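# Tuck chair under desk and park loaded cart

## Task

Get the office chair fully under the desk so that it ends up upright and level, resting on every one of its wheels. Also move the utility cart into the yellow taped bay so that all four of its wheels sit inside the tape lines and none touch the tape. The cart's load must remain aboard, with no part of it hanging past the cart's edges. The robot must not tip over or finish leaning. Anything that stays in place only because the robot is holding it at the end does not count as achieved.

## Robot and tools

ROBOT. A Hello Robot Stretch 4: an omni-wheel base, a mast carrying a lift, one arm that telescopes forward, a three-joint wrist and a two-finger gripper. Height is about 1.6 m; the base rim lies within 0.23 m of the base origin. A loose object may occasionally be nudged by something else in the scene.

FRAMES. Base frame: origin on the floor below the base centre, x ahead, y to the left, z up. hand_pose is reported in this frame as a point between the open fingertips; with all wrist joints at zero its axes equal the base axes, and the printed value may be slightly off. Odometry frame is the base frame where the scene began.

execute_actions. Argument "actions" is a list holding one action, or empty (empty just reports state and images). An action contains "base", "joints", or both, plus optional "pace" and "contact_limits"; alternatively it is {"end_of_arm": "enable_torque"} by itself, which re-powers any wrist or gripper motor that shut off so it holds its current position. All motions in one action begin together and may finish at different moments.
- "base": exactly one key, each a relative offset from where the base last reported itself. translate_m: straight drive in metres, forward positive, -2 to 2. strafe_m: sideways in metres, left positive, -2 to 2. rotate_rad: spin in place in radians, counter-clockwise seen from above positive, -3.2 to 3.2.
- "joints": absolute targets by name. lift_m 0 to 1.2 (tolerance 0.004). arm_m 0 to 0.55 extension (0.004). wrist_yaw_rad -1.134 to 4.276 (0.02; 0 ahead, positive leftward, 3.14 tucked back, above 3.4 the arm may obstruct). wrist_pitch_rad -1.117 to 4.259 (0.05; 0 level, 1.57 pointing down). wrist_roll_rad -1.117 to 4.259 (0.02; 0 puts fingers at equal height, positive turns clockwise viewed from behind). gripper_m -0.038 to 0.141 (0.004; fingertip gap, negative means fingers press together). Out-of-range joint targets are clipped and the result notes it; any other bad value or unknown key rejects the whole call with no motion.
- "pace": "slow", "default", "fast", "max". Base top speeds 0.1/0.3/0.4/0.6 m/s and 1/2/3/4 rad/s respectively; with lift above 0.2 these shrink, down to 0.3 m/s and 1 rad/s at full lift height.
- "contact_limits": only {"arm_m": value}, 0 (gentlest) to 0.75 (firmest), default 0.5; the arm stops when pushing harder than this.
- "cameras": list of head_camera, head_left_camera, head_right_camera, wrist_camera, or "all"; omitted/null means all, [] means none.
Anything omitted from an action may keep driving toward its previous target without this showing in the statuses. If a result reports a stop, later execute_actions, wait and finished_scene calls in that same reply are skipped.

wait: {"seconds": 0 to 10}; commands nothing, the world keeps running, returns state and images. zoom_image: {"camera": name, "region": [x0, y0, x1, y1]} in pixels of that camera's most recent full image, origin top-left, at most 504 by 504. finished_scene: {"scene": current scene number}; irreversible, reports success and starts the next task.

CAMERAS. head_camera (420x560) sits atop the mast looking forward and down; rotate the base to look elsewhere. head_left_camera and head_right_camera are fisheyes (420x672) beside it, aimed more steeply and showing the base and arm. wrist_camera (616x392) looks along the fingers, fingertips near the bottom.

RESULT LINES. lidar_m: 12 distances in metres from the base origin, 30-degree sectors, first straight ahead then counter-clockwise (4th left, 7th rear, 10th right); "-" means nothing seen or closer than 0.25 m. It senses from about 0.15 m up to robot height, so tabletops register; it can miss glass, thin legs and much behind. wrist_depth_mm: 7x7 grid from top left, median depth 100 to 2000 mm, "-" when unknown; includes the robot body. base_odometry counts wheel rotation, so slip looks like motion; heading -3.142 to 3.142, left positive. If turned_by_wheels and turned_by_imu disagree by more than about 0.1 rad, the base likely hit something or slipped, and heading is off by roughly their difference. base_tilt in degrees, forward and right positive, with a fixed bias up to about 1.5. motor_effort is percent of maximum, positive toward higher joint values, peak in brackets (noisy); wheel_0..2 positive pushes a right turn. on_its_own lists uncommanded effects; "held at" is a held target, not a position.

STATUSES. "done" (for base: wheels turned the commanded amount, slip included), "off_target" (resting short, may still push), "contact_stop_at_<key>" (blocked; lift, arm or wheels go slack, a slack lift may sag and slack wheels may roll), "limit_stop_at_<name>", "time_out", "torque_fault". After these the old target is dropped. "limit_stop_at_tilt": lean over 6 degrees, lift, arm and wheels go slack until it eases. "limit_stop_at_own_body": a joint was about to strike the robot; move it away. Likely when pitch is below -0.2 and roll below -0.4 or above 4. To unfold at the start, send lift_m 0.4 with wrist_yaw_rad 0 together. A wrist motor overloaded (pressed against something, or over about 2 kg in a level gripper) faults and goes limp until enable_torque.

GRIPPING. Command a gap smaller than the object; smaller squeezes harder and pulls the object inward. Neither reading nor "done" proves a grasp; a firm squeeze at a target of 0 or more shows in gripper_m effort. Stuck fingertips: raise the lift.

AVOID. Driving or turning with over 1 kg held and arm_m above 0.2, especially fast; steady hard pushes with a high gripper or high contact limit; drops, slams, hard hits, faults. Between calls the robot holds the last command while the world continues. Faster completed motions are preferred.

Each tool is called after "Request:" as name(argument=value, ...), one argument or row to a line, values as JSON.

## Session

Request:
execute_actions(
  actions=[],
)

Scene clock: 0.00 s.
base_odometry: x=+0.000 y=+0.000 heading=+0.000 (m, m, rad; odometry frame)
turned_by_wheels: +0.000 (rad since the last result)
turned_by_imu: +0.000 (rad since the last result)
base_tilt: forward=+0.8 right=-0.3 (deg)
lidar_m: 0.81 0.74 0.77 0.99 2.28 1.35 1.37 1.08 1.18 0.97 0.94 1.17
base_status: not commanded
joint_positions: lift_m=+0.146 arm_m=-0.001 wrist_yaw_rad=+3.215 wrist_pitch_rad=+0.008 wrist_roll_rad=-0.015 gripper_m=+0.057
joint_status: not commanded
motor_effort: lift_m=+20 arm_m=+0 wrist_yaw_rad=+1 wrist_pitch_rad=-8 wrist_roll_rad=-1 gripper_m=-3 wheel_0=+0 wheel_1=+0 wheel_2=+0 (%)
hand_pose: x=-0.1239 y=+0.0661 z=+0.3223 quat_wxyz=(-0.037, -0.004, -0.007, +0.999) (m; base frame)
wrist_depth_mm: - - 135 - - - - / - - 131 1756 1576 - - / - - 134 234 - - - / - 140 138 - - - - / 186 1255 - 1921 1430 1661 - / 190 1098 200 1078 197 1138 1138 / 190 723 809 - 842 732 768
pictures: head_camera, head_left_camera, head_right_camera, wrist_camera
Images, in order (width x height): head_camera 420x560, head_left_camera 420x672, head_right_camera 420x672, wrist_camera 616x392.

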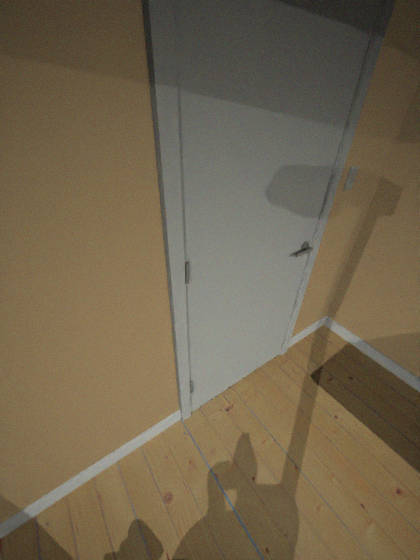

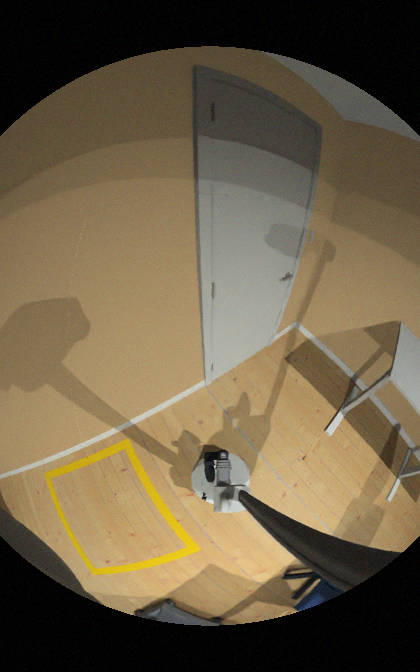

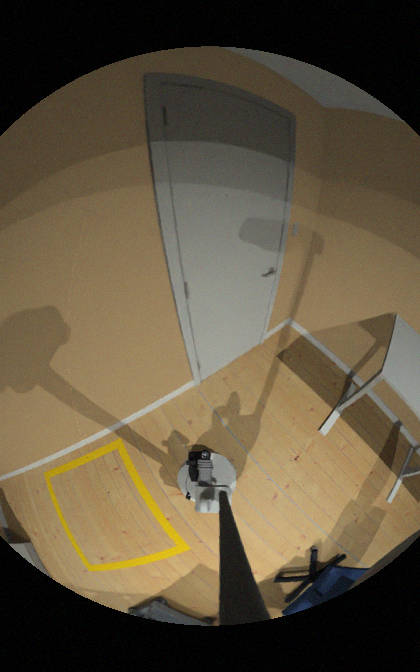

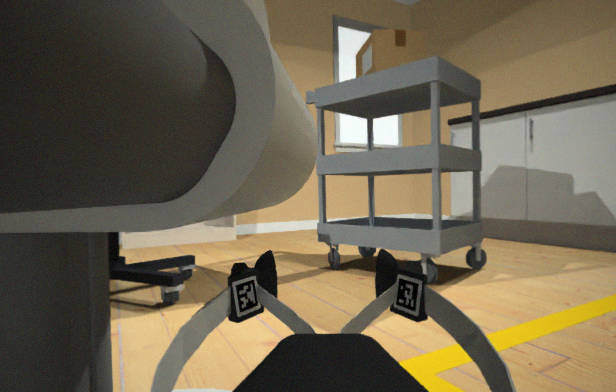

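Request:
execute_actions(
  actions=[
    {"base":{"rotate_rad":-2.3}},
  ],
  cameras=["head_camera","head_left_camera"],
)

Request:
execute_actions(
  actions=[
    {"base":{"rotate_rad":-1.2}},
  ],
  cameras=["head_camera","head_left_camera"],
)

Scene clock: 8.37 s.
base_odometry: x=+0.000 y=+0.000 heading=-2.300 (m, m, rad; odometry frame)
turned_by_wheels: -2.300 (rad since the last result)
turned_by_imu: -2.344 (rad since the last result)
base_tilt: forward=+0.9 right=-0.3 (deg)
lidar_m: 1.08 1.09 0.94 1.65 0.91 0.74 0.77 0.88 1.45 2.35 1.34 1.13
base_status: done
joint_positions: lift_m=+0.146 arm_m=-0.001 wrist_yaw_rad=+3.215 wrist_pitch_rad=+0.008 wrist_roll_rad=-0.015 gripper_m=+0.057
joint_status: not commanded
motor_effort: lift_m=+20(19) arm_m=-1(1) wrist_yaw_rad=-1(0) wrist_pitch_rad=-7(8) wrist_roll_rad=+0(1) gripper_m=-3(2) wheel_0=+0(6) wheel_1=-1(7) wheel_2=-1(8) (%)
hand_pose: x=-0.1239 y=+0.0661 z=+0.3223 quat_wxyz=(-0.037, -0.004, -0.007, +0.999) (m; base frame)
wrist_depth_mm: - - 135 904 831 768 723 / - - 131 891 842 778 732 / - - 134 234 842 778 723 / - 139 138 904 831 778 732 / 187 1078 1008 917 831 788 732 / 190 1060 200 904 197 778 723 / 190 715 798 - 809 732 715
pictures: head_camera, head_left_camera
Images, in order (width x height): head_camera 420x560, head_left_camera 420x672.

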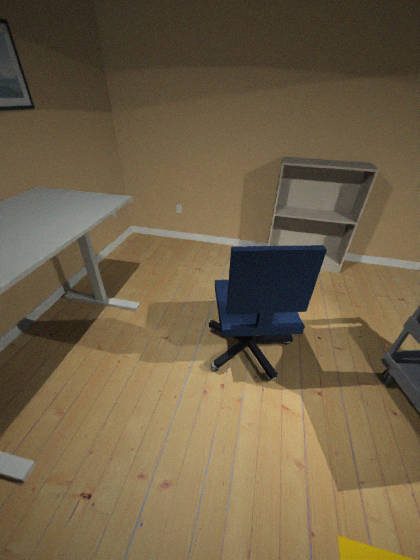

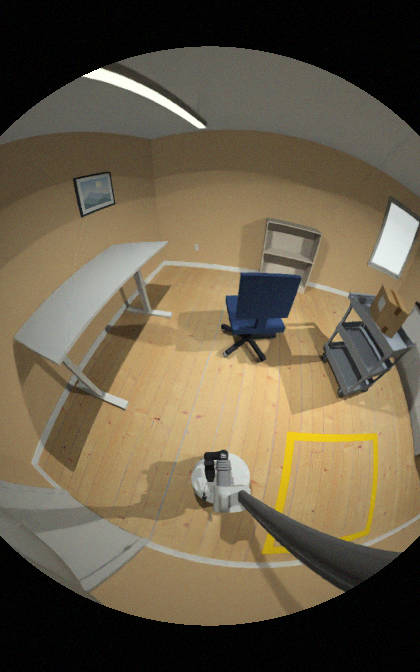

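Scene clock: 10.20 s.
base_odometry: x=+0.000 y=+0.000 heading=+2.783 (m, m, rad; odometry frame)
turned_by_wheels: -1.200 (rad since the last result)
turned_by_imu: -1.223 (rad since the last result)
base_tilt: forward=+0.9 right=-0.3 (deg)
lidar_m: 1.33 1.25 1.10 1.27 0.97 1.20 0.99 0.77 0.74 0.80 1.18 2.36
base_status: done
joint_positions: lift_m=+0.146 arm_m=-0.001 wrist_yaw_rad=+3.215 wrist_pitch_rad=+0.008 wrist_roll_rad=-0.015 gripper_m=+0.057
joint_status: not commanded
motor_effort: lift_m=+20(19) arm_m=-1(0) wrist_yaw_rad=+1(1) wrist_pitch_rad=-7(7) wrist_roll_rad=+1(1) gripper_m=-3(2) wheel_0=+0(10) wheel_1=-1(9) wheel_2=-1(7) (%)
hand_pose: x=-0.1239 y=+0.0661 z=+0.3223 quat_wxyz=(-0.037, -0.004, -0.007, +0.999) (m; base frame)
wrist_depth_mm: - - 135 1336 1808 1661 1464 / - - 131 1366 1808 1708 1499 / - - 134 234 1808 1661 1464 / - 139 138 1336 1863 1708 1464 / 186 866 1008 1336 1708 1618 1464 / 190 878 200 1078 198 1138 1118 / 190 723 809 - 831 732 768
pictures: head_camera, head_left_camera
Images, in order (width x height): head_camera 420x560, head_left_camera 420x672.

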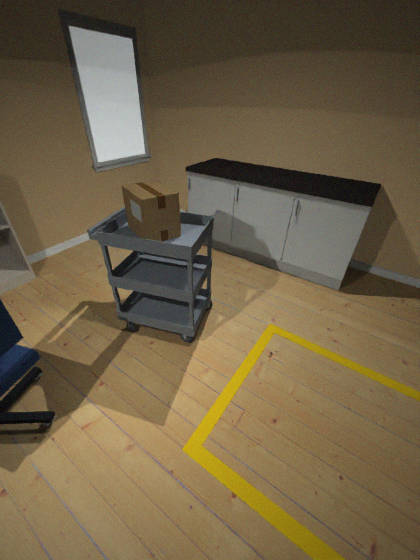

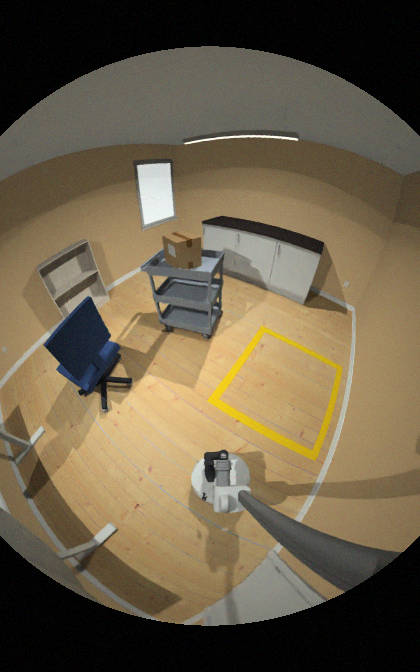

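Request:
execute_actions(
  actions=[
    {"base":{"rotate_rad":1.035},"joints":{"lift_m":0.55,"wrist_yaw_rad":0,"gripper_m":0.0}},
  ],
  cameras=["head_camera","head_left_camera"],
)

Scene clock: 70.00 s.
base_odometry: x=+0.000 y=+0.000 heading=-2.465 (m, m, rad; odometry frame)
turned_by_wheels: +1.035 (rad since the last result)
turned_by_imu: +1.055 (rad since the last result)
base_tilt: forward=+0.8 right=-0.3 (deg)
lidar_m: 1.09 1.27 0.93 1.13 1.00 0.78 0.77 0.80 1.16 2.36 1.35 1.24
base_status: done
joint_positions: lift_m=+0.550 arm_m=-0.001 wrist_yaw_rad=+0.001 wrist_pitch_rad=+0.008 wrist_roll_rad=-0.015 gripper_m=+0.000
joint_status: all done
motor_effort: lift_m=+23(27) arm_m=-1(1) wrist_yaw_rad=-3(7) wrist_pitch_rad=-8(7) wrist_roll_rad=-3(0) gripper_m=-6(5) wheel_0=-1(6) wheel_1=+0(7) wheel_2=+0(8) (%)
hand_pose: x=+0.4587 y=-0.0872 z=+0.7257 quat_wxyz=(+1.000, -0.007, +0.004, +0.000) (m; base frame)
wrist_depth_mm: - - - - - - - / - - - - - - - / - - - 917 946 - - / - - - 917 960 - - / - - - 904 960 - - / - - - 193 185 - - / 1499 1618 1537 - 1618 1397 1576
pictures: head_camera, head_left_camera
Images, in order (width x height): head_camera 420x560, head_left_camera 420x672.

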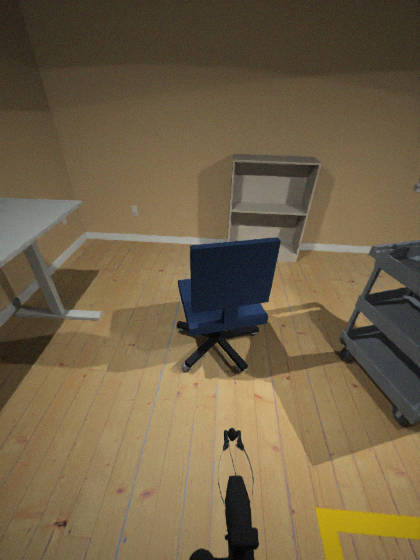

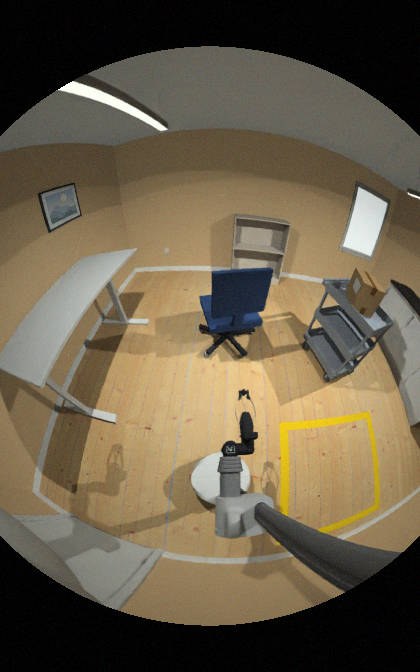

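Request:
execute_actions(
  actions=[
    {"base":{"strafe_m":-0.17}},
  ],
  cameras=[],
)

Request:
execute_actions(
  actions=[
    {"base":{"translate_m":0.6}},
  ],
  cameras=["head_left_camera","wrist_camera"],
)

Scene clock: 85.87 s.
base_odometry: x=-0.106 y=+0.133 heading=-2.465 (m, m, rad; odometry frame)
turned_by_wheels: +0.000 (rad since the last result)
turned_by_imu: +0.000 (rad since the last result)
base_tilt: forward=+0.8 right=-0.3 (deg)
lidar_m: 1.12 1.50 1.13 1.11 1.03 0.78 0.76 0.81 1.18 2.19 1.20 1.27
base_status: done
joint_positions: lift_m=+0.550 arm_m=-0.001 wrist_yaw_rad=+0.000 wrist_pitch_rad=+0.008 wrist_roll_rad=-0.015 gripper_m=+0.000
joint_status: not commanded
motor_effort: lift_m=+23(23) arm_m=-1(1) wrist_yaw_rad=-2(1) wrist_pitch_rad=-7(7) wrist_roll_rad=-1(2) gripper_m=-4(5) wheel_0=+0(7) wheel_1=+0(9) wheel_2=+0(2) (%)
hand_pose: x=+0.4587 y=-0.0873 z=+0.7257 quat_wxyz=(+1.000, -0.007, +0.004, +0.000) (m; base frame)
wrist_depth_mm: - - - - - - - / - - - - - - - / - - 917 931 - - - / - - 917 960 - - - / - - 917 946 - - - / - - 976 193 186 - - / 1661 1708 1537 - 1576 1430 1576
pictures: none
No camera images: the call's "cameras" was empty. Leave "cameras" out to get every camera's image.

Scene clock: 89.37 s.
base_odometry: x=-0.574 y=-0.243 heading=-2.465 (m, m, rad; odometry frame)
turned_by_wheels: +0.000 (rad since the last result)
turned_by_imu: -0.002 (rad since the last result)
base_tilt: forward=+0.7 right=-0.2 (deg)
lidar_m: 0.53 0.52 1.10 1.06 1.12 1.41 1.36 1.45 2.06 0.93 0.93 0.60
base_status: done
joint_positions: lift_m=+0.550 arm_m=-0.001 wrist_yaw_rad=+0.000 wrist_pitch_rad=+0.008 wrist_roll_rad=-0.015 gripper_m=+0.000
joint_status: not commanded
motor_effort: lift_m=+23(23) arm_m=+0(0) wrist_yaw_rad=-3(1) wrist_pitch_rad=-7(7) wrist_roll_rad=-1(1) gripper_m=-4(4) wheel_0=+1(7) wheel_1=+0(8) wheel_2=+1(10) (%)
hand_pose: x=+0.4587 y=-0.0873 z=+0.7257 quat_wxyz=(+1.000, -0.007, +0.004, +0.000) (m; base frame)
wrist_depth_mm: 314 325 340 357 375 - 1983 / 315 329 343 359 375 - 1921 / 317 329 343 359 375 - 1983 / 319 329 343 359 377 - 1983 / 317 330 345 357 377 - - / 319 332 342 193 186 - 1983 / 320 332 345 - 384 1430 1576
pictures: head_left_camera, wrist_camera
Images, in order (width x height): head_left_camera 420x672, wrist_camera 616x392.

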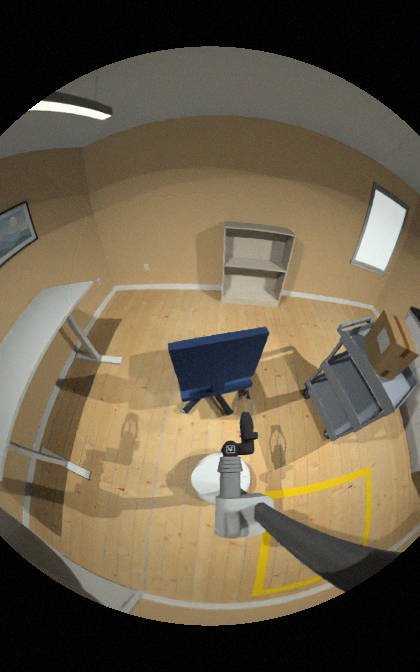

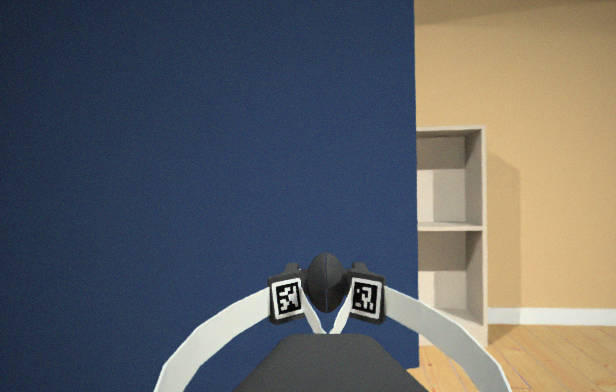

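Request:
execute_actions(
  actions=[
    {"base":{"strafe_m":-0.05},"joints":{"arm_m":0.1}},
  ],
  cameras=[],
)

Request:
execute_actions(
  actions=[
    {"joints":{"arm_m":0.35},"pace":"slow"},
  ],
  cameras=["head_left_camera","wrist_camera"],
)

Scene clock: 101.07 s.
base_odometry: x=-0.606 y=-0.204 heading=-2.465 (m, m, rad; odometry frame)
turned_by_wheels: +0.000 (rad since the last result)
turned_by_imu: +0.000 (rad since the last result)
base_tilt: forward=+0.7 right=-0.1 (deg)
lidar_m: 0.52 0.55 1.14 1.12 1.19 1.41 1.38 1.46 2.08 0.88 0.88 1.03
base_status: done
joint_positions: lift_m=+0.550 arm_m=+0.099 wrist_yaw_rad=+0.000 wrist_pitch_rad=+0.008 wrist_roll_rad=-0.015 gripper_m=+0.000
joint_status: all done
motor_effort: lift_m=+23(22) arm_m=+6(5) wrist_yaw_rad=-1(0) wrist_pitch_rad=-8(7) wrist_roll_rad=-1(0) gripper_m=-4(5) wheel_0=-1(8) wheel_1=+2(8) wheel_2=+0(0) (%)
hand_pose: x=+0.5583 y=-0.0874 z=+0.7257 quat_wxyz=(+1.000, -0.007, +0.004, +0.000) (m; base frame)
wrist_depth_mm: 239 249 259 271 1921 1921 1863 / 240 249 260 272 1921 1863 1808 / 241 251 262 273 1921 1921 1863 / 240 251 263 274 1863 1921 1921 / 242 252 264 272 1983 1921 1863 / 242 253 260 193 185 1921 1921 / 243 252 265 - 1576 1397 1537
pictures: none
No camera images: the call's "cameras" was empty. Leave "cameras" out to get every camera's image.

Scene clock: 104.83 s.
base_odometry: x=-0.606 y=-0.204 heading=-2.467 (m, m, rad; odometry frame)
turned_by_wheels: -0.001 (rad since the last result)
turned_by_imu: -0.002 (rad since the last result)
base_tilt: forward=+0.7 right=-0.3 (deg)
lidar_m: 0.52 0.58 1.16 1.11 1.18 1.42 1.37 1.43 2.05 0.88 0.88 1.02
base_status: not commanded
joint_positions: lift_m=+0.550 arm_m=+0.349 wrist_yaw_rad=-0.006 wrist_pitch_rad=+0.008 wrist_roll_rad=-0.015 gripper_m=+0.000
joint_status: all done
on_its_own: wrist_yaw_rad is at rest, and its effort (+17) is outside its rest range (-13 to +13)
motor_effort: lift_m=+23(23) arm_m=+8(11) wrist_yaw_rad=+17(57) wrist_pitch_rad=-7(8) wrist_roll_rad=+1(1) gripper_m=-3(7) wheel_0=-8(12) wheel_1=-1(5) wheel_2=-8(13) (%)
hand_pose: x=+0.8075 y=-0.0891 z=+0.7258 quat_wxyz=(+1.000, -0.007, +0.004, -0.003) (m; base frame)
wrist_depth_mm: - 112 158 264 1708 1708 1661 / - 112 158 262 1756 1708 1661 / - 114 157 262 1661 1618 1708 / - 114 157 260 1708 1708 1661 / - 114 156 222 1708 1661 1708 / - 114 151 200 186 1661 1708 / - 111 147 - 1464 1430 1576
pictures: head_left_camera, wrist_camera
Images, in order (width x height): head_left_camera 420x672, wrist_camera 616x392.

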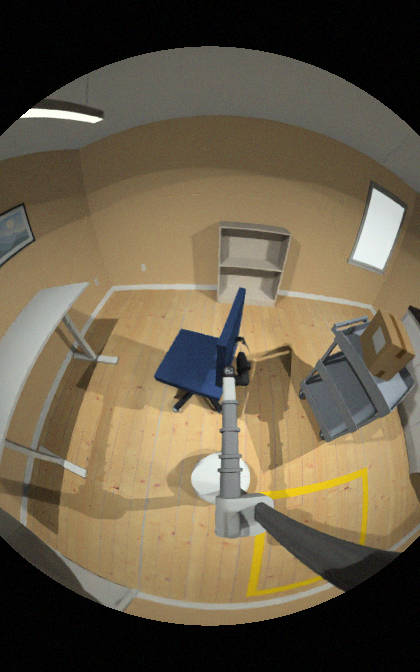

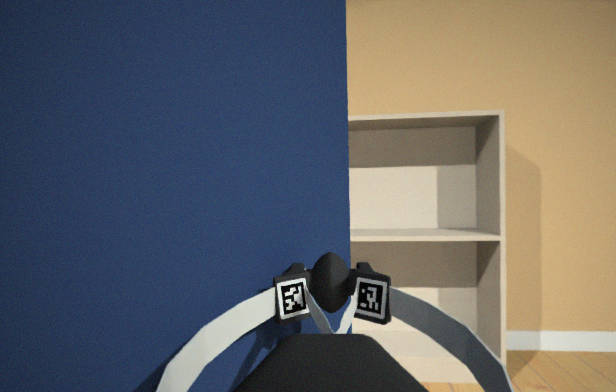

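Request:
execute_actions(
  actions=[
    {"base":{"strafe_m":-0.04},"joints":{"arm_m":0.0}},
  ],
  cameras=["head_camera","head_left_camera"],
)

Scene clock: 119.47 s.
base_odometry: x=-0.631 y=-0.173 heading=-2.467 (m, m, rad; odometry frame)
turned_by_wheels: +0.000 (rad since the last result)
turned_by_imu: +0.000 (rad since the last result)
base_tilt: forward=+0.8 right=-0.3 (deg)
lidar_m: 0.52 0.57 1.20 1.16 1.21 1.42 1.37 1.45 2.06 0.85 0.84 0.98
base_status: done
joint_positions: lift_m=+0.550 arm_m=+0.001 wrist_yaw_rad=+0.000 wrist_pitch_rad=+0.008 wrist_roll_rad=-0.015 gripper_m=+0.000
joint_status: all done
motor_effort: lift_m=+23(22) arm_m=-6(6) wrist_yaw_rad=-1(17) wrist_pitch_rad=-9(8) wrist_roll_rad=-1(1) gripper_m=-5(5) wheel_0=+1(7) wheel_1=-1(9) wheel_2=-1(8) (%)
hand_pose: x=+0.4605 y=-0.0874 z=+0.7257 quat_wxyz=(+1.000, -0.007, +0.004, +0.000) (m; base frame)
wrist_depth_mm: - 325 399 - - - 1983 / - 325 397 723 - - 1921 / - 322 397 647 - - 1983 / - 324 392 647 - - 1983 / - 325 397 544 - - 1921 / - 329 351 193 185 - 1983 / 707 329 392 - 1618 1430 1537
pictures: head_camera, head_left_camera
Images, in order (width x height): head_camera 420x560, head_left_camera 420x672.

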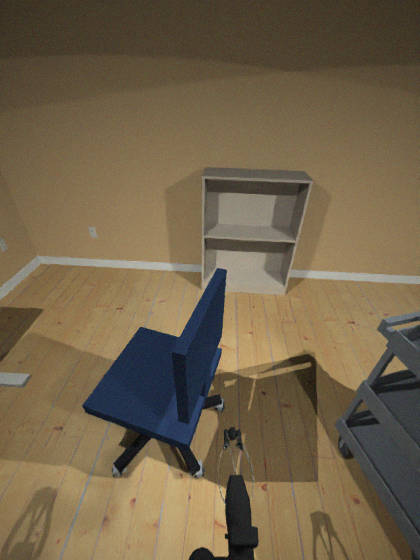

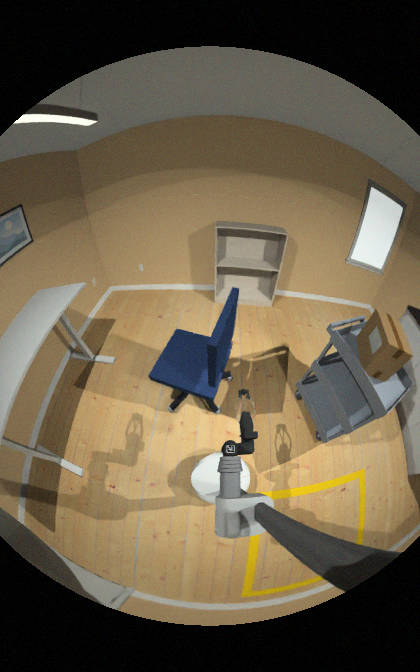

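Request:
execute_actions(
  actions=[
    {"base":{"translate_m":-0.2}},
  ],
  cameras=[],
)

Request:
execute_actions(
  actions=[
    {"base":{"strafe_m":-0.39},"joints":{"wrist_yaw_rad":3.14}},
  ],
  cameras=["head_camera","head_left_camera"],
)

Scene clock: 158.27 s.
base_odometry: x=-0.474 y=-0.048 heading=-2.467 (m, m, rad; odometry frame)
turned_by_wheels: +0.000 (rad since the last result)
turned_by_imu: +0.000 (rad since the last result)
base_tilt: forward=+0.8 right=-0.2 (deg)
lidar_m: 0.72 0.80 1.20 1.16 1.56 1.22 1.18 1.24 1.80 2.11 0.91 1.06
base_status: done
joint_positions: lift_m=+0.550 arm_m=+0.001 wrist_yaw_rad=+0.000 wrist_pitch_rad=+0.008 wrist_roll_rad=-0.015 gripper_m=+0.000
joint_status: not commanded
motor_effort: lift_m=+23(23) arm_m=-6(6) wrist_yaw_rad=-1(1) wrist_pitch_rad=-9(8) wrist_roll_rad=-1(0) gripper_m=-4(5) wheel_0=-1(9) wheel_1=+0(5) wheel_2=+0(9) (%)
hand_pose: x=+0.4604 y=-0.0874 z=+0.7257 quat_wxyz=(+1.000, -0.007, +0.004, +0.000) (m; base frame)
wrist_depth_mm: - - - - - - - / - - 569 - - - - / - - 564 820 - - - / - - 564 809 - - - / - - 559 691 - - - / - - 530 193 185 - - / 661 661 615 - 1618 1397 1576
pictures: none
No camera images: the call's "cameras" was empty. Leave "cameras" out to get every camera's image.

Scene clock: 160.90 s.
base_odometry: x=-0.718 y=+0.257 heading=-2.467 (m, m, rad; odometry frame)
turned_by_wheels: +0.000 (rad since the last result)
turned_by_imu: +0.000 (rad since the last result)
base_tilt: forward=+0.7 right=-0.1 (deg)
lidar_m: 1.20 0.83 1.21 1.56 1.59 1.23 1.20 1.26 1.81 1.72 0.58 0.62
base_status: done
joint_positions: lift_m=+0.550 arm_m=+0.001 wrist_yaw_rad=+3.139 wrist_pitch_rad=+0.008 wrist_roll_rad=-0.015 gripper_m=+0.000
joint_status: all done
motor_effort: lift_m=+22(22) arm_m=-5(6) wrist_yaw_rad=+2(7) wrist_pitch_rad=-8(8) wrist_roll_rad=+0(1) gripper_m=-5(5) wheel_0=-1(1) wheel_1=+1(7) wheel_2=+1(2) (%)
hand_pose: x=-0.1164 y=+0.0880 z=+0.7257 quat_wxyz=(+0.001, -0.004, -0.007, +1.000) (m; base frame)
wrist_depth_mm: - 141 144 1336 1281 1255 1229 / - 108 141 1308 1281 1255 1229 / - 114 142 1308 1281 1255 1229 / 145 142 179 1336 1281 1255 1229 / 206 1366 1366 1308 1308 1281 1229 / 214 1430 1336 193 185 1255 1229 / 213 1397 1336 - 1281 1255 1255
pictures: head_camera, head_left_camera
Images, in order (width x height): head_camera 420x560, head_left_camera 420x672.

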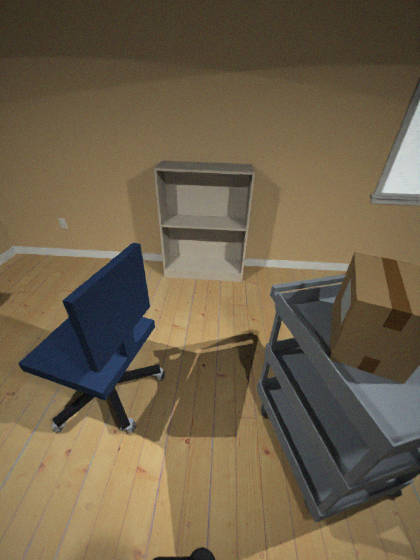

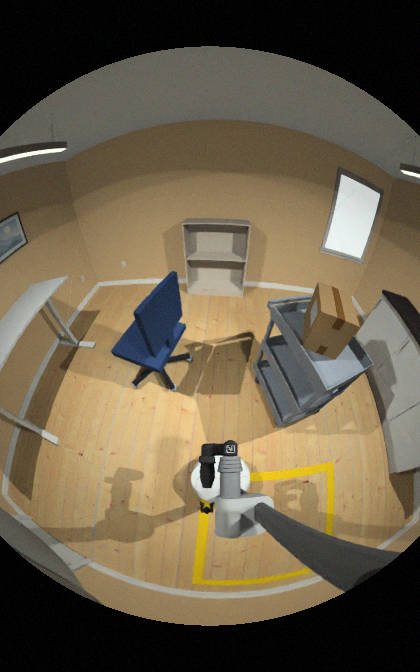

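Request:
execute_actions(
  actions=[
    {"base":{"strafe_m":0.03}},
  ],
  cameras=[],
)

Request:
execute_actions(
  actions=[
    {"base":{"translate_m":0.7}},
  ],
  cameras=["head_left_camera","head_right_camera"],
)

Scene clock: 176.90 s.
base_odometry: x=-0.699 y=+0.233 heading=-2.467 (m, m, rad; odometry frame)
turned_by_wheels: +0.000 (rad since the last result)
turned_by_imu: +0.000 (rad since the last result)
base_tilt: forward=+0.6 right=-0.1 (deg)
lidar_m: 1.12 0.84 1.10 1.53 1.61 1.23 1.21 1.27 1.82 1.75 0.61 0.65
base_status: done
joint_positions: lift_m=+0.550 arm_m=+0.001 wrist_yaw_rad=+3.140 wrist_pitch_rad=+0.008 wrist_roll_rad=-0.015 gripper_m=+0.000
joint_status: not commanded
motor_effort: lift_m=+22(22) arm_m=-6(5) wrist_yaw_rad=+1(1) wrist_pitch_rad=-9(7) wrist_roll_rad=-1(2) gripper_m=-5(4) wheel_0=+1(5) wheel_1=-1(8) wheel_2=+0(2) (%)
hand_pose: x=-0.1164 y=+0.0880 z=+0.7257 quat_wxyz=(+0.001, -0.004, -0.007, +1.000) (m; base frame)
wrist_depth_mm: - 141 144 1308 1255 1229 1205 / - 108 141 1308 1255 1255 1229 / - 114 141 1308 1308 1255 1205 / 145 142 179 1308 1281 1255 1229 / 206 1397 1366 1336 1281 1255 1229 / 214 1397 1366 193 185 1255 1229 / 213 1397 1366 - 1308 1229 1229
pictures: none
No camera images: the call's "cameras" was empty. Leave "cameras" out to get every camera's image.

Scene clock: 180.73 s.
base_odometry: x=-1.246 y=-0.204 heading=-2.467 (m, m, rad; odometry frame)
turned_by_wheels: +0.000 (rad since the last result)
turned_by_imu: -0.002 (rad since the last result)
base_tilt: forward=+0.7 right=-0.3 (deg)
lidar_m: 1.50 0.45 0.38 0.39 1.58 1.95 1.91 2.00 0.44 0.36 0.37 1.88
base_status: done
joint_positions: lift_m=+0.550 arm_m=+0.001 wrist_yaw_rad=+3.140 wrist_pitch_rad=+0.008 wrist_roll_rad=-0.015 gripper_m=+0.000
joint_status: not commanded
motor_effort: lift_m=+22(22) arm_m=-6(5) wrist_yaw_rad=-2(0) wrist_pitch_rad=-9(9) wrist_roll_rad=-1(1) gripper_m=-4(5) wheel_0=+1(15) wheel_1=-1(6) wheel_2=+1(9) (%)
hand_pose: x=-0.1164 y=+0.0880 z=+0.7257 quat_wxyz=(+0.001, -0.004, -0.007, +1.000) (m; base frame)
wrist_depth_mm: - 141 144 - 1983 1921 1808 / - 108 141 - 1921 1921 1808 / - 114 141 - 1921 1921 1808 / 145 142 180 - 1983 1863 1863 / 206 - - - 1983 1921 1863 / 215 - - 193 186 1983 1921 / 213 1708 1537 - 1618 1397 1576
pictures: head_left_camera, head_right_camera
Images, in order (width x height): head_left_camera 420x672, head_right_camera 420x672.

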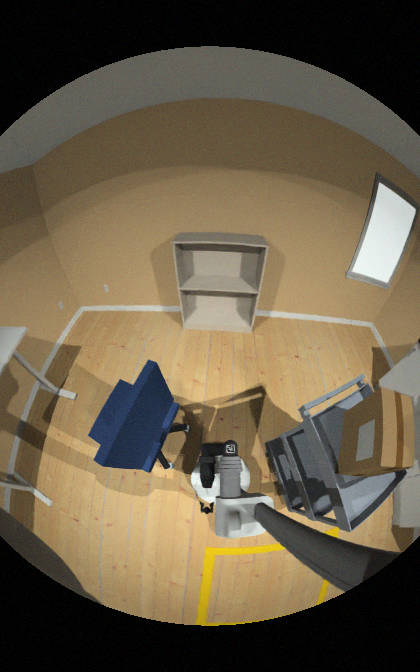

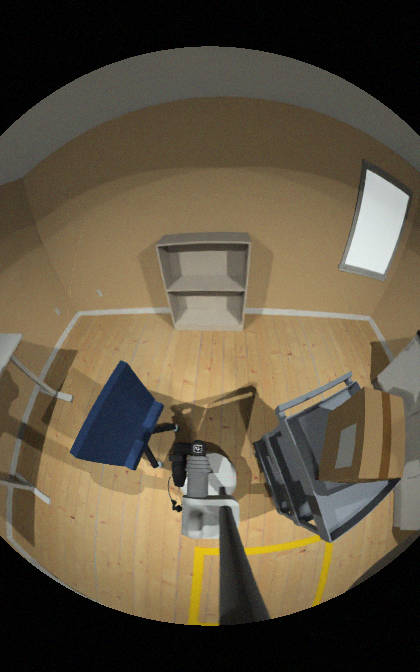

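Request:
execute_actions(
  actions=[
    {"base":{"translate_m":0.3},"pace":"slow"},
  ],
  cameras=[],
)

Request:
execute_actions(
  actions=[
    {"base":{"rotate_rad":1.72},"pace":"slow"},
  ],
  cameras=["head_camera","head_left_camera"],
)

Scene clock: 194.90 s.
base_odometry: x=-1.480 y=-0.392 heading=-2.467 (m, m, rad; odometry frame)
turned_by_wheels: +0.000 (rad since the last result)
turned_by_imu: -0.001 (rad since the last result)
base_tilt: forward=+0.8 right=-0.3 (deg)
lidar_m: 1.20 1.28 0.30 0.30 0.36 2.27 2.21 0.63 0.36 0.30 2.06 1.23
base_status: done
joint_positions: lift_m=+0.550 arm_m=+0.001 wrist_yaw_rad=+3.140 wrist_pitch_rad=+0.008 wrist_roll_rad=-0.015 gripper_m=+0.000
joint_status: not commanded
motor_effort: lift_m=+22(22) arm_m=-6(6) wrist_yaw_rad=+0(0) wrist_pitch_rad=-8(8) wrist_roll_rad=-1(2) gripper_m=-4(3) wheel_0=+1(2) wheel_1=+2(2) wheel_2=-1(7) (%)
hand_pose: x=-0.1164 y=+0.0880 z=+0.7257 quat_wxyz=(+0.001, -0.004, -0.007, +1.000) (m; base frame)
wrist_depth_mm: - 141 144 - - - - / - 108 141 - - - - / - 114 142 - - - - / 145 142 179 - - - - / 206 - - - - - - / 214 - - 193 186 - - / 213 1756 1537 - 1618 1430 1576
pictures: none
No camera images: the call's "cameras" was empty. Leave "cameras" out to get every camera's image.

Scene clock: 197.90 s.
base_odometry: x=-1.480 y=-0.392 heading=-0.747 (m, m, rad; odometry frame)
turned_by_wheels: +1.720 (rad since the last result)
turned_by_imu: +1.752 (rad since the last result)
base_tilt: forward=+0.6 right=-0.3 (deg)
lidar_m: 0.31 0.42 2.20 2.19 0.50 0.32 0.30 1.84 1.20 1.20 1.71 0.30
base_status: done
joint_positions: lift_m=+0.550 arm_m=+0.001 wrist_yaw_rad=+3.140 wrist_pitch_rad=+0.008 wrist_roll_rad=-0.015 gripper_m=+0.000
joint_status: not commanded
motor_effort: lift_m=+22(22) arm_m=-5(5) wrist_yaw_rad=+2(0) wrist_pitch_rad=-9(8) wrist_roll_rad=+1(2) gripper_m=-4(4) wheel_0=-2(3) wheel_1=-1(3) wheel_2=-2(7) (%)
hand_pose: x=-0.1164 y=+0.0880 z=+0.7257 quat_wxyz=(+0.001, -0.004, -0.007, +1.000) (m; base frame)
wrist_depth_mm: - 141 144 - 640 549 - / - 108 141 - 621 549 - / - 114 142 433 436 445 452 / 145 142 179 820 442 1756 1661 / 206 - - 866 1921 1808 1661 / 214 - - 193 185 917 842 / 213 1708 1537 - 647 449 634
pictures: head_camera, head_left_camera
Images, in order (width x height): head_camera 420x560, head_left_camera 420x672.

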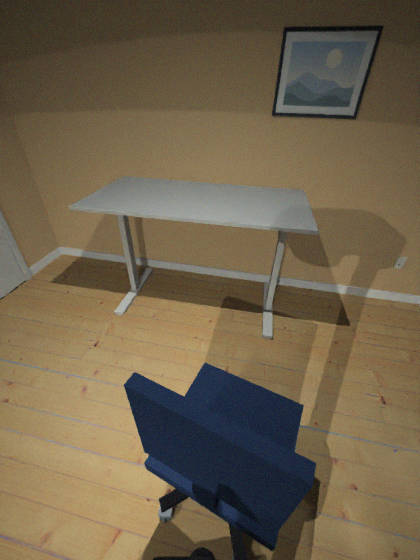

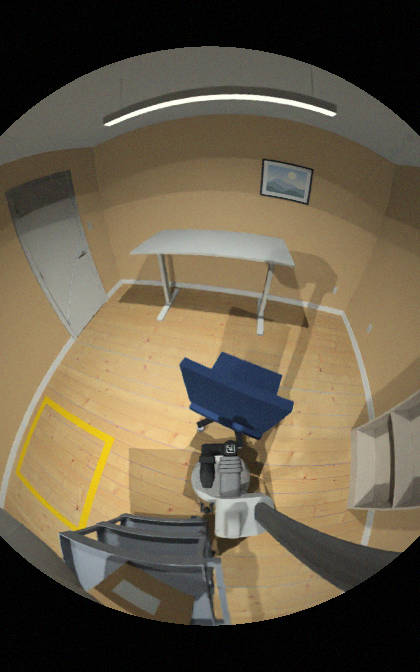

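Request:
execute_actions(
  actions=[
    {"base":{"strafe_m":-0.15},"pace":"slow"},
  ],
  cameras=["head_camera","head_left_camera"],
)

Request:
execute_actions(
  actions=[
    {"joints":{"arm_m":0.15},"pace":"slow"},
  ],
  cameras=["head_camera","head_left_camera"],
)

Scene clock: 229.00 s.
base_odometry: x=-1.582 y=-0.502 heading=-0.747 (m, m, rad; odometry frame)
turned_by_wheels: +0.000 (rad since the last result)
turned_by_imu: +0.000 (rad since the last result)
base_tilt: forward=+0.7 right=-0.3 (deg)
lidar_m: 0.25 0.31 2.34 2.33 0.46 0.34 0.57 1.66 1.07 1.06 1.55 0.30
base_status: done
joint_positions: lift_m=+0.550 arm_m=+0.001 wrist_yaw_rad=+3.140 wrist_pitch_rad=+0.008 wrist_roll_rad=-0.015 gripper_m=+0.000
joint_status: not commanded
motor_effort: lift_m=+22(22) arm_m=-6(5) wrist_yaw_rad=+1(1) wrist_pitch_rad=-9(7) wrist_roll_rad=-1(0) gripper_m=-3(5) wheel_0=+1(7) wheel_1=-1(4) wheel_2=-1(1) (%)
hand_pose: x=-0.1164 y=+0.0880 z=+0.7257 quat_wxyz=(+0.001, -0.004, -0.007, +1.000) (m; base frame)
wrist_depth_mm: - 141 144 - - 627 549 / - 108 141 - - 615 554 / - 114 142 - 549 427 433 / 145 142 180 - 1863 436 1708 / 206 - - - 1863 1808 1708 / 213 - - 193 185 854 904 / 213 1661 1537 - 564 439 634
pictures: head_camera, head_left_camera
Images, in order (width x height): head_camera 420x560, head_left_camera 420x672.

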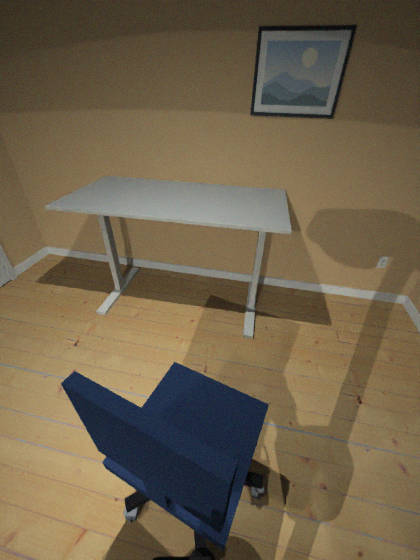

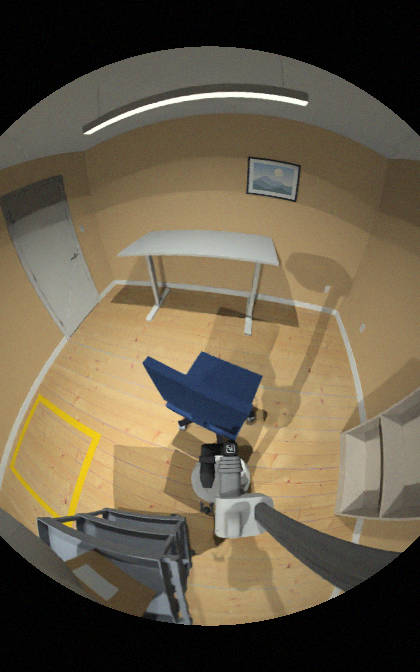

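Scene clock: 231.80 s.
base_odometry: x=-1.582 y=-0.501 heading=-0.747 (m, m, rad; odometry frame)
turned_by_wheels: +0.000 (rad since the last result)
turned_by_imu: +0.000 (rad since the last result)
base_tilt: forward=+0.8 right=-0.3 (deg)
lidar_m: 0.27 0.34 2.34 2.34 0.48 0.36 0.60 1.66 1.05 1.05 1.54 0.35
base_status: not commanded
joint_positions: lift_m=+0.550 arm_m=+0.148 wrist_yaw_rad=+3.144 wrist_pitch_rad=+0.008 wrist_roll_rad=-0.015 gripper_m=+0.000
joint_status: all done
on_its_own: wrist_yaw_rad is at rest, and its effort (-14) is outside its rest range (-13 to +13)
motor_effort: lift_m=+22(22) arm_m=+10(13) wrist_yaw_rad=-14(22) wrist_pitch_rad=-8(9) wrist_roll_rad=-1(1) gripper_m=-5(4) wheel_0=+3(4) wheel_1=+3(3) wheel_2=-3(6) (%)
hand_pose: x=+0.0303 y=+0.0866 z=+0.7257 quat_wxyz=(-0.001, -0.004, -0.007, +1.000) (m; base frame)
wrist_depth_mm: - 349 - - - - - / - - 158 - - 732 668 / - 127 150 - 798 580 585 / - 146 276 - 991 1863 1808 / 1618 349 - - - 1921 1863 / 1618 347 - 193 186 931 931 / 1537 332 1576 - 615 574 585
pictures: head_camera, head_left_camera
Images, in order (width x height): head_camera 420x560, head_left_camera 420x672.

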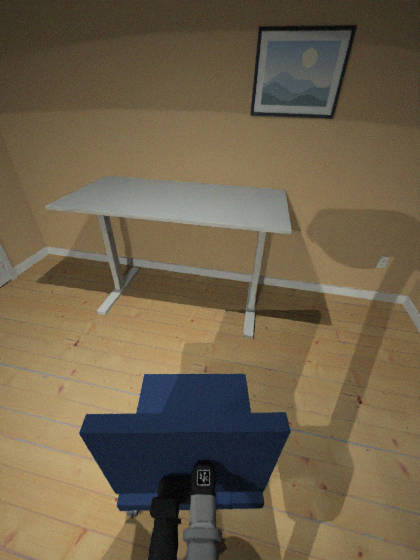

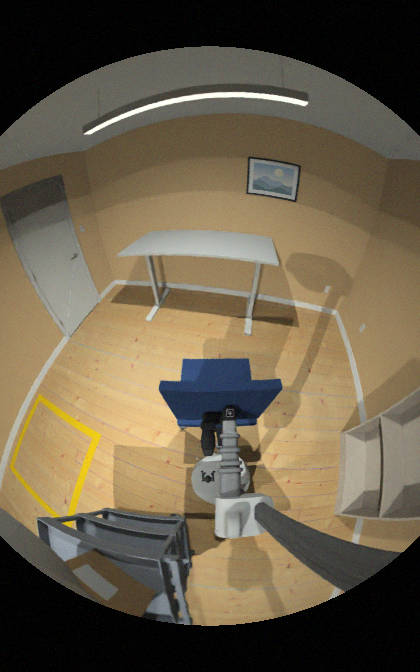

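Request:
execute_actions(
  actions=[
    {"base":{"rotate_rad":0.22},"joints":{"arm_m":0.3},"pace":"slow"},
  ],
  cameras=["head_camera"],
)

Request:
execute_actions(
  actions=[
    {"base":{"translate_m":0.3},"pace":"slow"},
  ],
  cameras=["head_camera"],
)

Scene clock: 254.10 s.
base_odometry: x=-1.582 y=-0.501 heading=-0.527 (m, m, rad; odometry frame)
turned_by_wheels: +0.220 (rad since the last result)
turned_by_imu: +0.224 (rad since the last result)
base_tilt: forward=+0.8 right=-0.3 (deg)
lidar_m: 0.41 0.58 2.33 0.83 0.37 0.35 1.89 1.48 1.05 1.09 1.79 0.43
base_status: done
joint_positions: lift_m=+0.550 arm_m=+0.298 wrist_yaw_rad=+3.140 wrist_pitch_rad=+0.008 wrist_roll_rad=-0.015 gripper_m=+0.000
joint_status: all done
motor_effort: lift_m=+22(22) arm_m=+10(12) wrist_yaw_rad=-1(14) wrist_pitch_rad=-8(8) wrist_roll_rad=-1(1) gripper_m=-5(5) wheel_0=+4(6) wheel_1=+2(3) wheel_2=-5(12) (%)
hand_pose: x=+0.1808 y=+0.0878 z=+0.7257 quat_wxyz=(+0.001, -0.004, -0.007, +1.000) (m; base frame)
wrist_depth_mm: - 1983 - - - - - / - 122 488 - - 809 715 / - 125 184 - - 788 627 / 1537 187 281 - - 1863 1756 / 1308 1808 - - - 1983 1756 / 1308 1808 477 193 186 931 904 / 1308 1618 960 - 1098 640 634
pictures: head_camera
Images, in order (width x height): head_camera 420x560.

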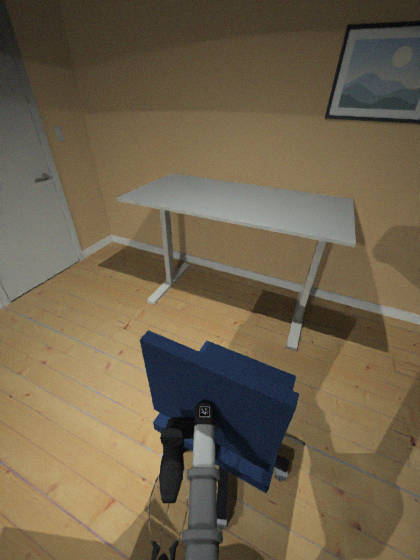

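Scene clock: 258.37 s.
base_odometry: x=-1.323 y=-0.652 heading=-0.526 (m, m, rad; odometry frame)
turned_by_wheels: +0.001 (rad since the last result)
turned_by_imu: +0.002 (rad since the last result)
base_tilt: forward=+0.5 right=-0.2 (deg)
lidar_m: 0.39 1.52 2.21 2.26 0.74 0.60 2.14 1.29 1.18 1.51 1.97 0.36
base_status: done
joint_positions: lift_m=+0.550 arm_m=+0.298 wrist_yaw_rad=+3.140 wrist_pitch_rad=+0.008 wrist_roll_rad=-0.015 gripper_m=+0.000
joint_status: not commanded
motor_effort: lift_m=+22(22) arm_m=+9(10) wrist_yaw_rad=+0(1) wrist_pitch_rad=-7(8) wrist_roll_rad=-1(2) gripper_m=-4(4) wheel_0=+11(12) wheel_1=+5(5) wheel_2=-2(10) (%)
hand_pose: x=+0.1809 y=+0.0879 z=+0.7258 quat_wxyz=(+0.001, -0.004, -0.007, +1.000) (m; base frame)
wrist_depth_mm: - - - - - - - / - 122 488 - - - - / - 126 184 - - 1025 - / 1537 187 281 - - - 1983 / 1537 1983 - - - 1366 1308 / 1537 1983 477 193 185 931 904 / 1499 1576 991 - 1229 1160 1308
pictures: head_camera
Images, in order (width x height): head_camera 420x560.

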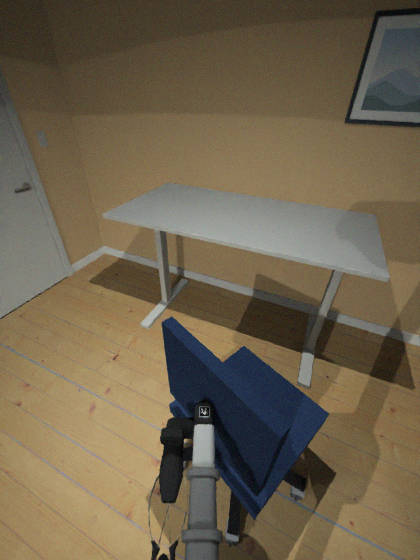

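Request:
execute_actions(
  actions=[
    {"base":{"translate_m":-0.1},"joints":{"arm_m":0.0}},
  ],
  cameras=[],
)

Request:
execute_actions(
  actions=[
    {"base":{"rotate_rad":1.083},"joints":{"lift_m":0.3}},
  ],
  cameras=[],
)

Request:
execute_actions(
  actions=[
    {"base":{"translate_m":-0.42}},
  ],
  cameras=["head_left_camera"],
)

Scene clock: 300.50 s.
base_odometry: x=-1.409 y=-0.601 heading=-0.526 (m, m, rad; odometry frame)
turned_by_wheels: +0.000 (rad since the last result)
turned_by_imu: +0.000 (rad since the last result)
base_tilt: forward=+0.7 right=-0.2 (deg)
lidar_m: 0.46 1.66 2.25 2.28 0.60 0.52 2.07 1.23 1.14 1.17 1.91 0.44
base_status: done
joint_positions: lift_m=+0.550 arm_m=+0.001 wrist_yaw_rad=+3.140 wrist_pitch_rad=+0.008 wrist_roll_rad=-0.015 gripper_m=+0.000
joint_status: all done
motor_effort: lift_m=+22(22) arm_m=-6(8) wrist_yaw_rad=-2(0) wrist_pitch_rad=-7(8) wrist_roll_rad=+0(0) gripper_m=-4(4) wheel_0=-1(13) wheel_1=+2(7) wheel_2=+0(8) (%)
hand_pose: x=-0.1164 y=+0.0878 z=+0.7258 quat_wxyz=(+0.001, -0.004, -0.007, +1.000) (m; base frame)
wrist_depth_mm: - 141 143 - - - 699 / - 108 141 - - 768 661 / - 114 142 - - 564 544 / 145 142 178 - - 574 1661 / 206 1808 - - - 1863 1708 / 213 1863 - 193 185 778 931 / 213 1661 1576 - 1661 554 544
pictures: none
No camera images: the call's "cameras" was empty. Leave "cameras" out to get every camera's image.

Scene clock: 302.60 s.
base_odometry: x=-1.409 y=-0.601 heading=+0.557 (m, m, rad; odometry frame)
turned_by_wheels: +1.083 (rad since the last result)
turned_by_imu: +1.104 (rad since the last result)
base_tilt: forward=+0.9 right=-0.3 (deg)
lidar_m: 2.25 2.31 0.60 0.52 2.21 1.23 1.14 1.19 1.97 0.45 0.49 1.69
base_status: done
joint_positions: lift_m=+0.300 arm_m=+0.001 wrist_yaw_rad=+3.140 wrist_pitch_rad=+0.008 wrist_roll_rad=-0.015 gripper_m=+0.000
joint_status: all done
motor_effort: lift_m=+16(15) arm_m=-6(6) wrist_yaw_rad=-3(0) wrist_pitch_rad=-7(7) wrist_roll_rad=+0(2) gripper_m=-4(4) wheel_0=-1(6) wheel_1=-1(6) wheel_2=-1(8) (%)
hand_pose: x=-0.1164 y=+0.0878 z=+0.4762 quat_wxyz=(+0.001, -0.004, -0.007, +1.000) (m; base frame)
wrist_depth_mm: - 141 143 1618 1576 1618 1576 / - 108 141 1537 1537 1576 1576 / - 114 142 1499 1537 1618 1618 / 145 142 178 1537 1537 1618 1618 / 206 1618 1537 1576 1537 1618 1618 / 214 1618 1308 193 185 1618 1576 / 213 1138 1060 - 1098 960 1078
pictures: none
No camera images: the call's "cameras" was empty. Leave "cameras" out to get every camera's image.

Scene clock: 305.47 s.
base_odometry: x=-1.766 y=-0.823 heading=+0.557 (m, m, rad; odometry frame)
turned_by_wheels: +0.000 (rad since the last result)
turned_by_imu: +0.001 (rad since the last result)
base_tilt: forward=+0.7 right=-0.3 (deg)
lidar_m: 2.66 0.84 0.66 0.97 1.62 0.78 0.73 0.75 1.41 1.29 0.64 0.66
base_status: done
joint_positions: lift_m=+0.300 arm_m=+0.001 wrist_yaw_rad=+3.140 wrist_pitch_rad=+0.008 wrist_roll_rad=-0.015 gripper_m=+0.000
joint_status: not commanded
motor_effort: lift_m=+17(17) arm_m=-6(6) wrist_yaw_rad=-1(2) wrist_pitch_rad=-7(7) wrist_roll_rad=-2(1) gripper_m=-4(4) wheel_0=-1(1) wheel_1=-1(5) wheel_2=-1(9) (%)
hand_pose: x=-0.1164 y=+0.0878 z=+0.4762 quat_wxyz=(+0.001, -0.004, -0.007, +1.000) (m; base frame)
wrist_depth_mm: - 141 143 1118 1118 1182 1182 / - 108 141 1118 1118 1182 1182 / - 114 142 1118 1138 1182 1182 / 145 142 178 1118 1118 1182 1182 / 206 976 1138 1118 1118 1205 1205 / 213 1160 1118 193 185 1182 1205 / 213 1078 866 - 904 866 1078
pictures: head_left_camera
Images, in order (width x height): head_left_camera 420x672.

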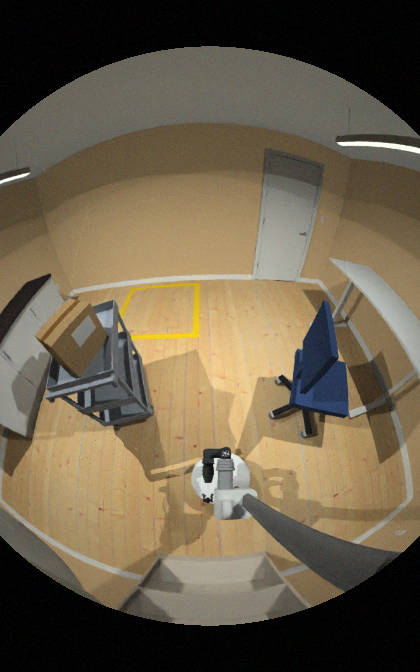

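Request:
execute_actions(
  actions=[
    {"base":{"strafe_m":-0.75}},
  ],
  cameras=["head_camera","head_left_camera"],
)

Scene clock: 314.97 s.
base_odometry: x=-1.370 y=-1.460 heading=+0.557 (m, m, rad; odometry frame)
turned_by_wheels: +0.000 (rad since the last result)
turned_by_imu: -0.001 (rad since the last result)
base_tilt: forward=+0.8 right=-0.4 (deg)
lidar_m: 0.28 0.42 1.34 1.48 1.08 0.82 1.00 1.03 1.35 1.22 0.58 0.33
base_status: done
joint_positions: lift_m=+0.300 arm_m=+0.001 wrist_yaw_rad=+3.140 wrist_pitch_rad=+0.008 wrist_roll_rad=-0.015 gripper_m=+0.000
joint_status: not commanded
motor_effort: lift_m=+17(17) arm_m=-6(6) wrist_yaw_rad=-1(1) wrist_pitch_rad=-8(7) wrist_roll_rad=-2(1) gripper_m=-5(5) wheel_0=-2(10) wheel_1=+0(7) wheel_2=+0(0) (%)
hand_pose: x=-0.1164 y=+0.0878 z=+0.4762 quat_wxyz=(+0.001, -0.004, -0.007, +1.000) (m; base frame)
wrist_depth_mm: - 141 143 1138 1118 1025 1078 / - 108 141 1138 1118 1078 1078 / - 114 141 1118 1138 1078 1098 / 145 142 179 1138 1138 946 1098 / 205 1138 1118 1160 1138 1078 1098 / 213 1138 1138 193 185 1098 1098 / 213 1138 1060 - 1098 831 891
pictures: head_camera, head_left_camera
Images, in order (width x height): head_camera 420x560, head_left_camera 420x672.

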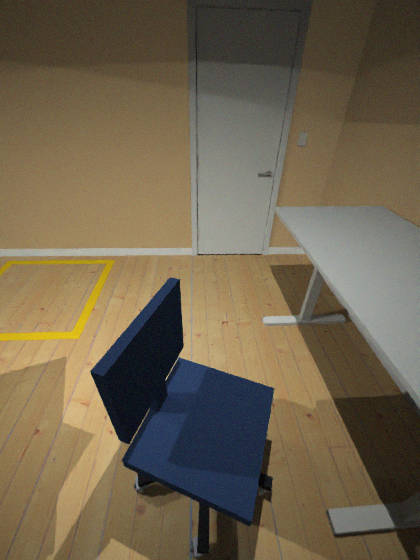

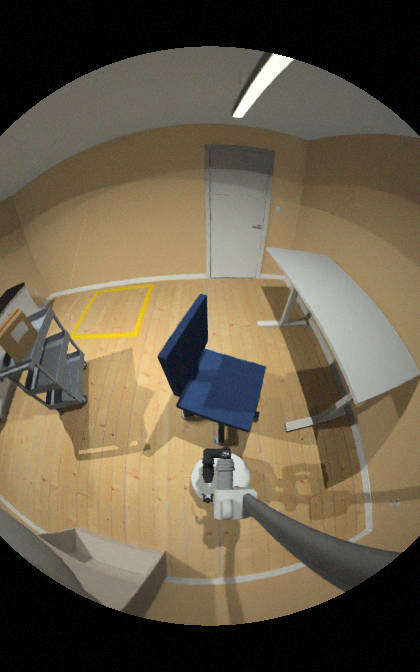

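Request:
execute_actions(
  actions=[
    {"joints":{"arm_m":0.25},"pace":"slow"},
  ],
  cameras=["head_camera","head_left_camera"],
)

Scene clock: 329.13 s.
base_odometry: x=-1.370 y=-1.460 heading=+0.557 (m, m, rad; odometry frame)
turned_by_wheels: +0.000 (rad since the last result)
turned_by_imu: +0.000 (rad since the last result)
base_tilt: forward=+0.8 right=-0.3 (deg)
lidar_m: 0.36 0.49 1.33 1.48 1.09 0.81 1.00 1.02 1.33 1.19 0.59 0.41
base_status: not commanded
joint_positions: lift_m=+0.300 arm_m=+0.248 wrist_yaw_rad=+3.139 wrist_pitch_rad=+0.008 wrist_roll_rad=-0.015 gripper_m=+0.000
joint_status: all done
motor_effort: lift_m=+17(17) arm_m=+10(16) wrist_yaw_rad=+3(2) wrist_pitch_rad=-7(8) wrist_roll_rad=-1(2) gripper_m=-3(4) wheel_0=+3(3) wheel_1=+1(3) wheel_2=-5(8) (%)
hand_pose: x=+0.1308 y=+0.0881 z=+0.4762 quat_wxyz=(+0.001, -0.004, -0.007, +1.000) (m; base frame)
wrist_depth_mm: - 1366 1366 1366 1366 1160 1182 / - 117 228 1397 1366 1308 1308 / - 120 161 1366 1397 1308 1308 / 1366 150 232 1366 1366 1336 1336 / 1397 1397 1366 1397 1366 1336 1336 / 1366 1366 449 193 185 1308 1308 / 1160 1160 1042 - 1098 976 1060
pictures: head_camera, head_left_camera
Images, in order (width x height): head_camera 420x560, head_left_camera 420x672.

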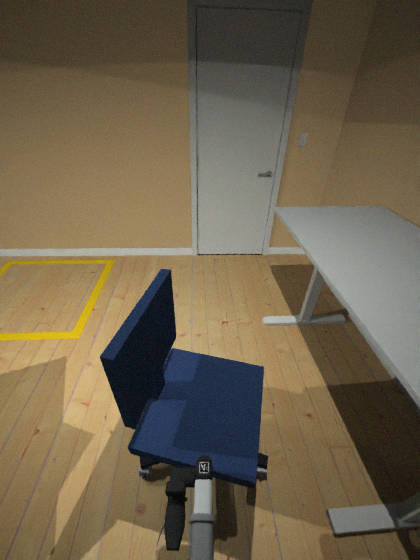

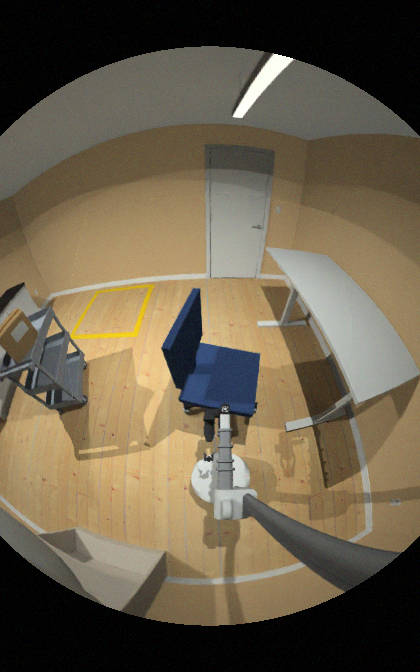

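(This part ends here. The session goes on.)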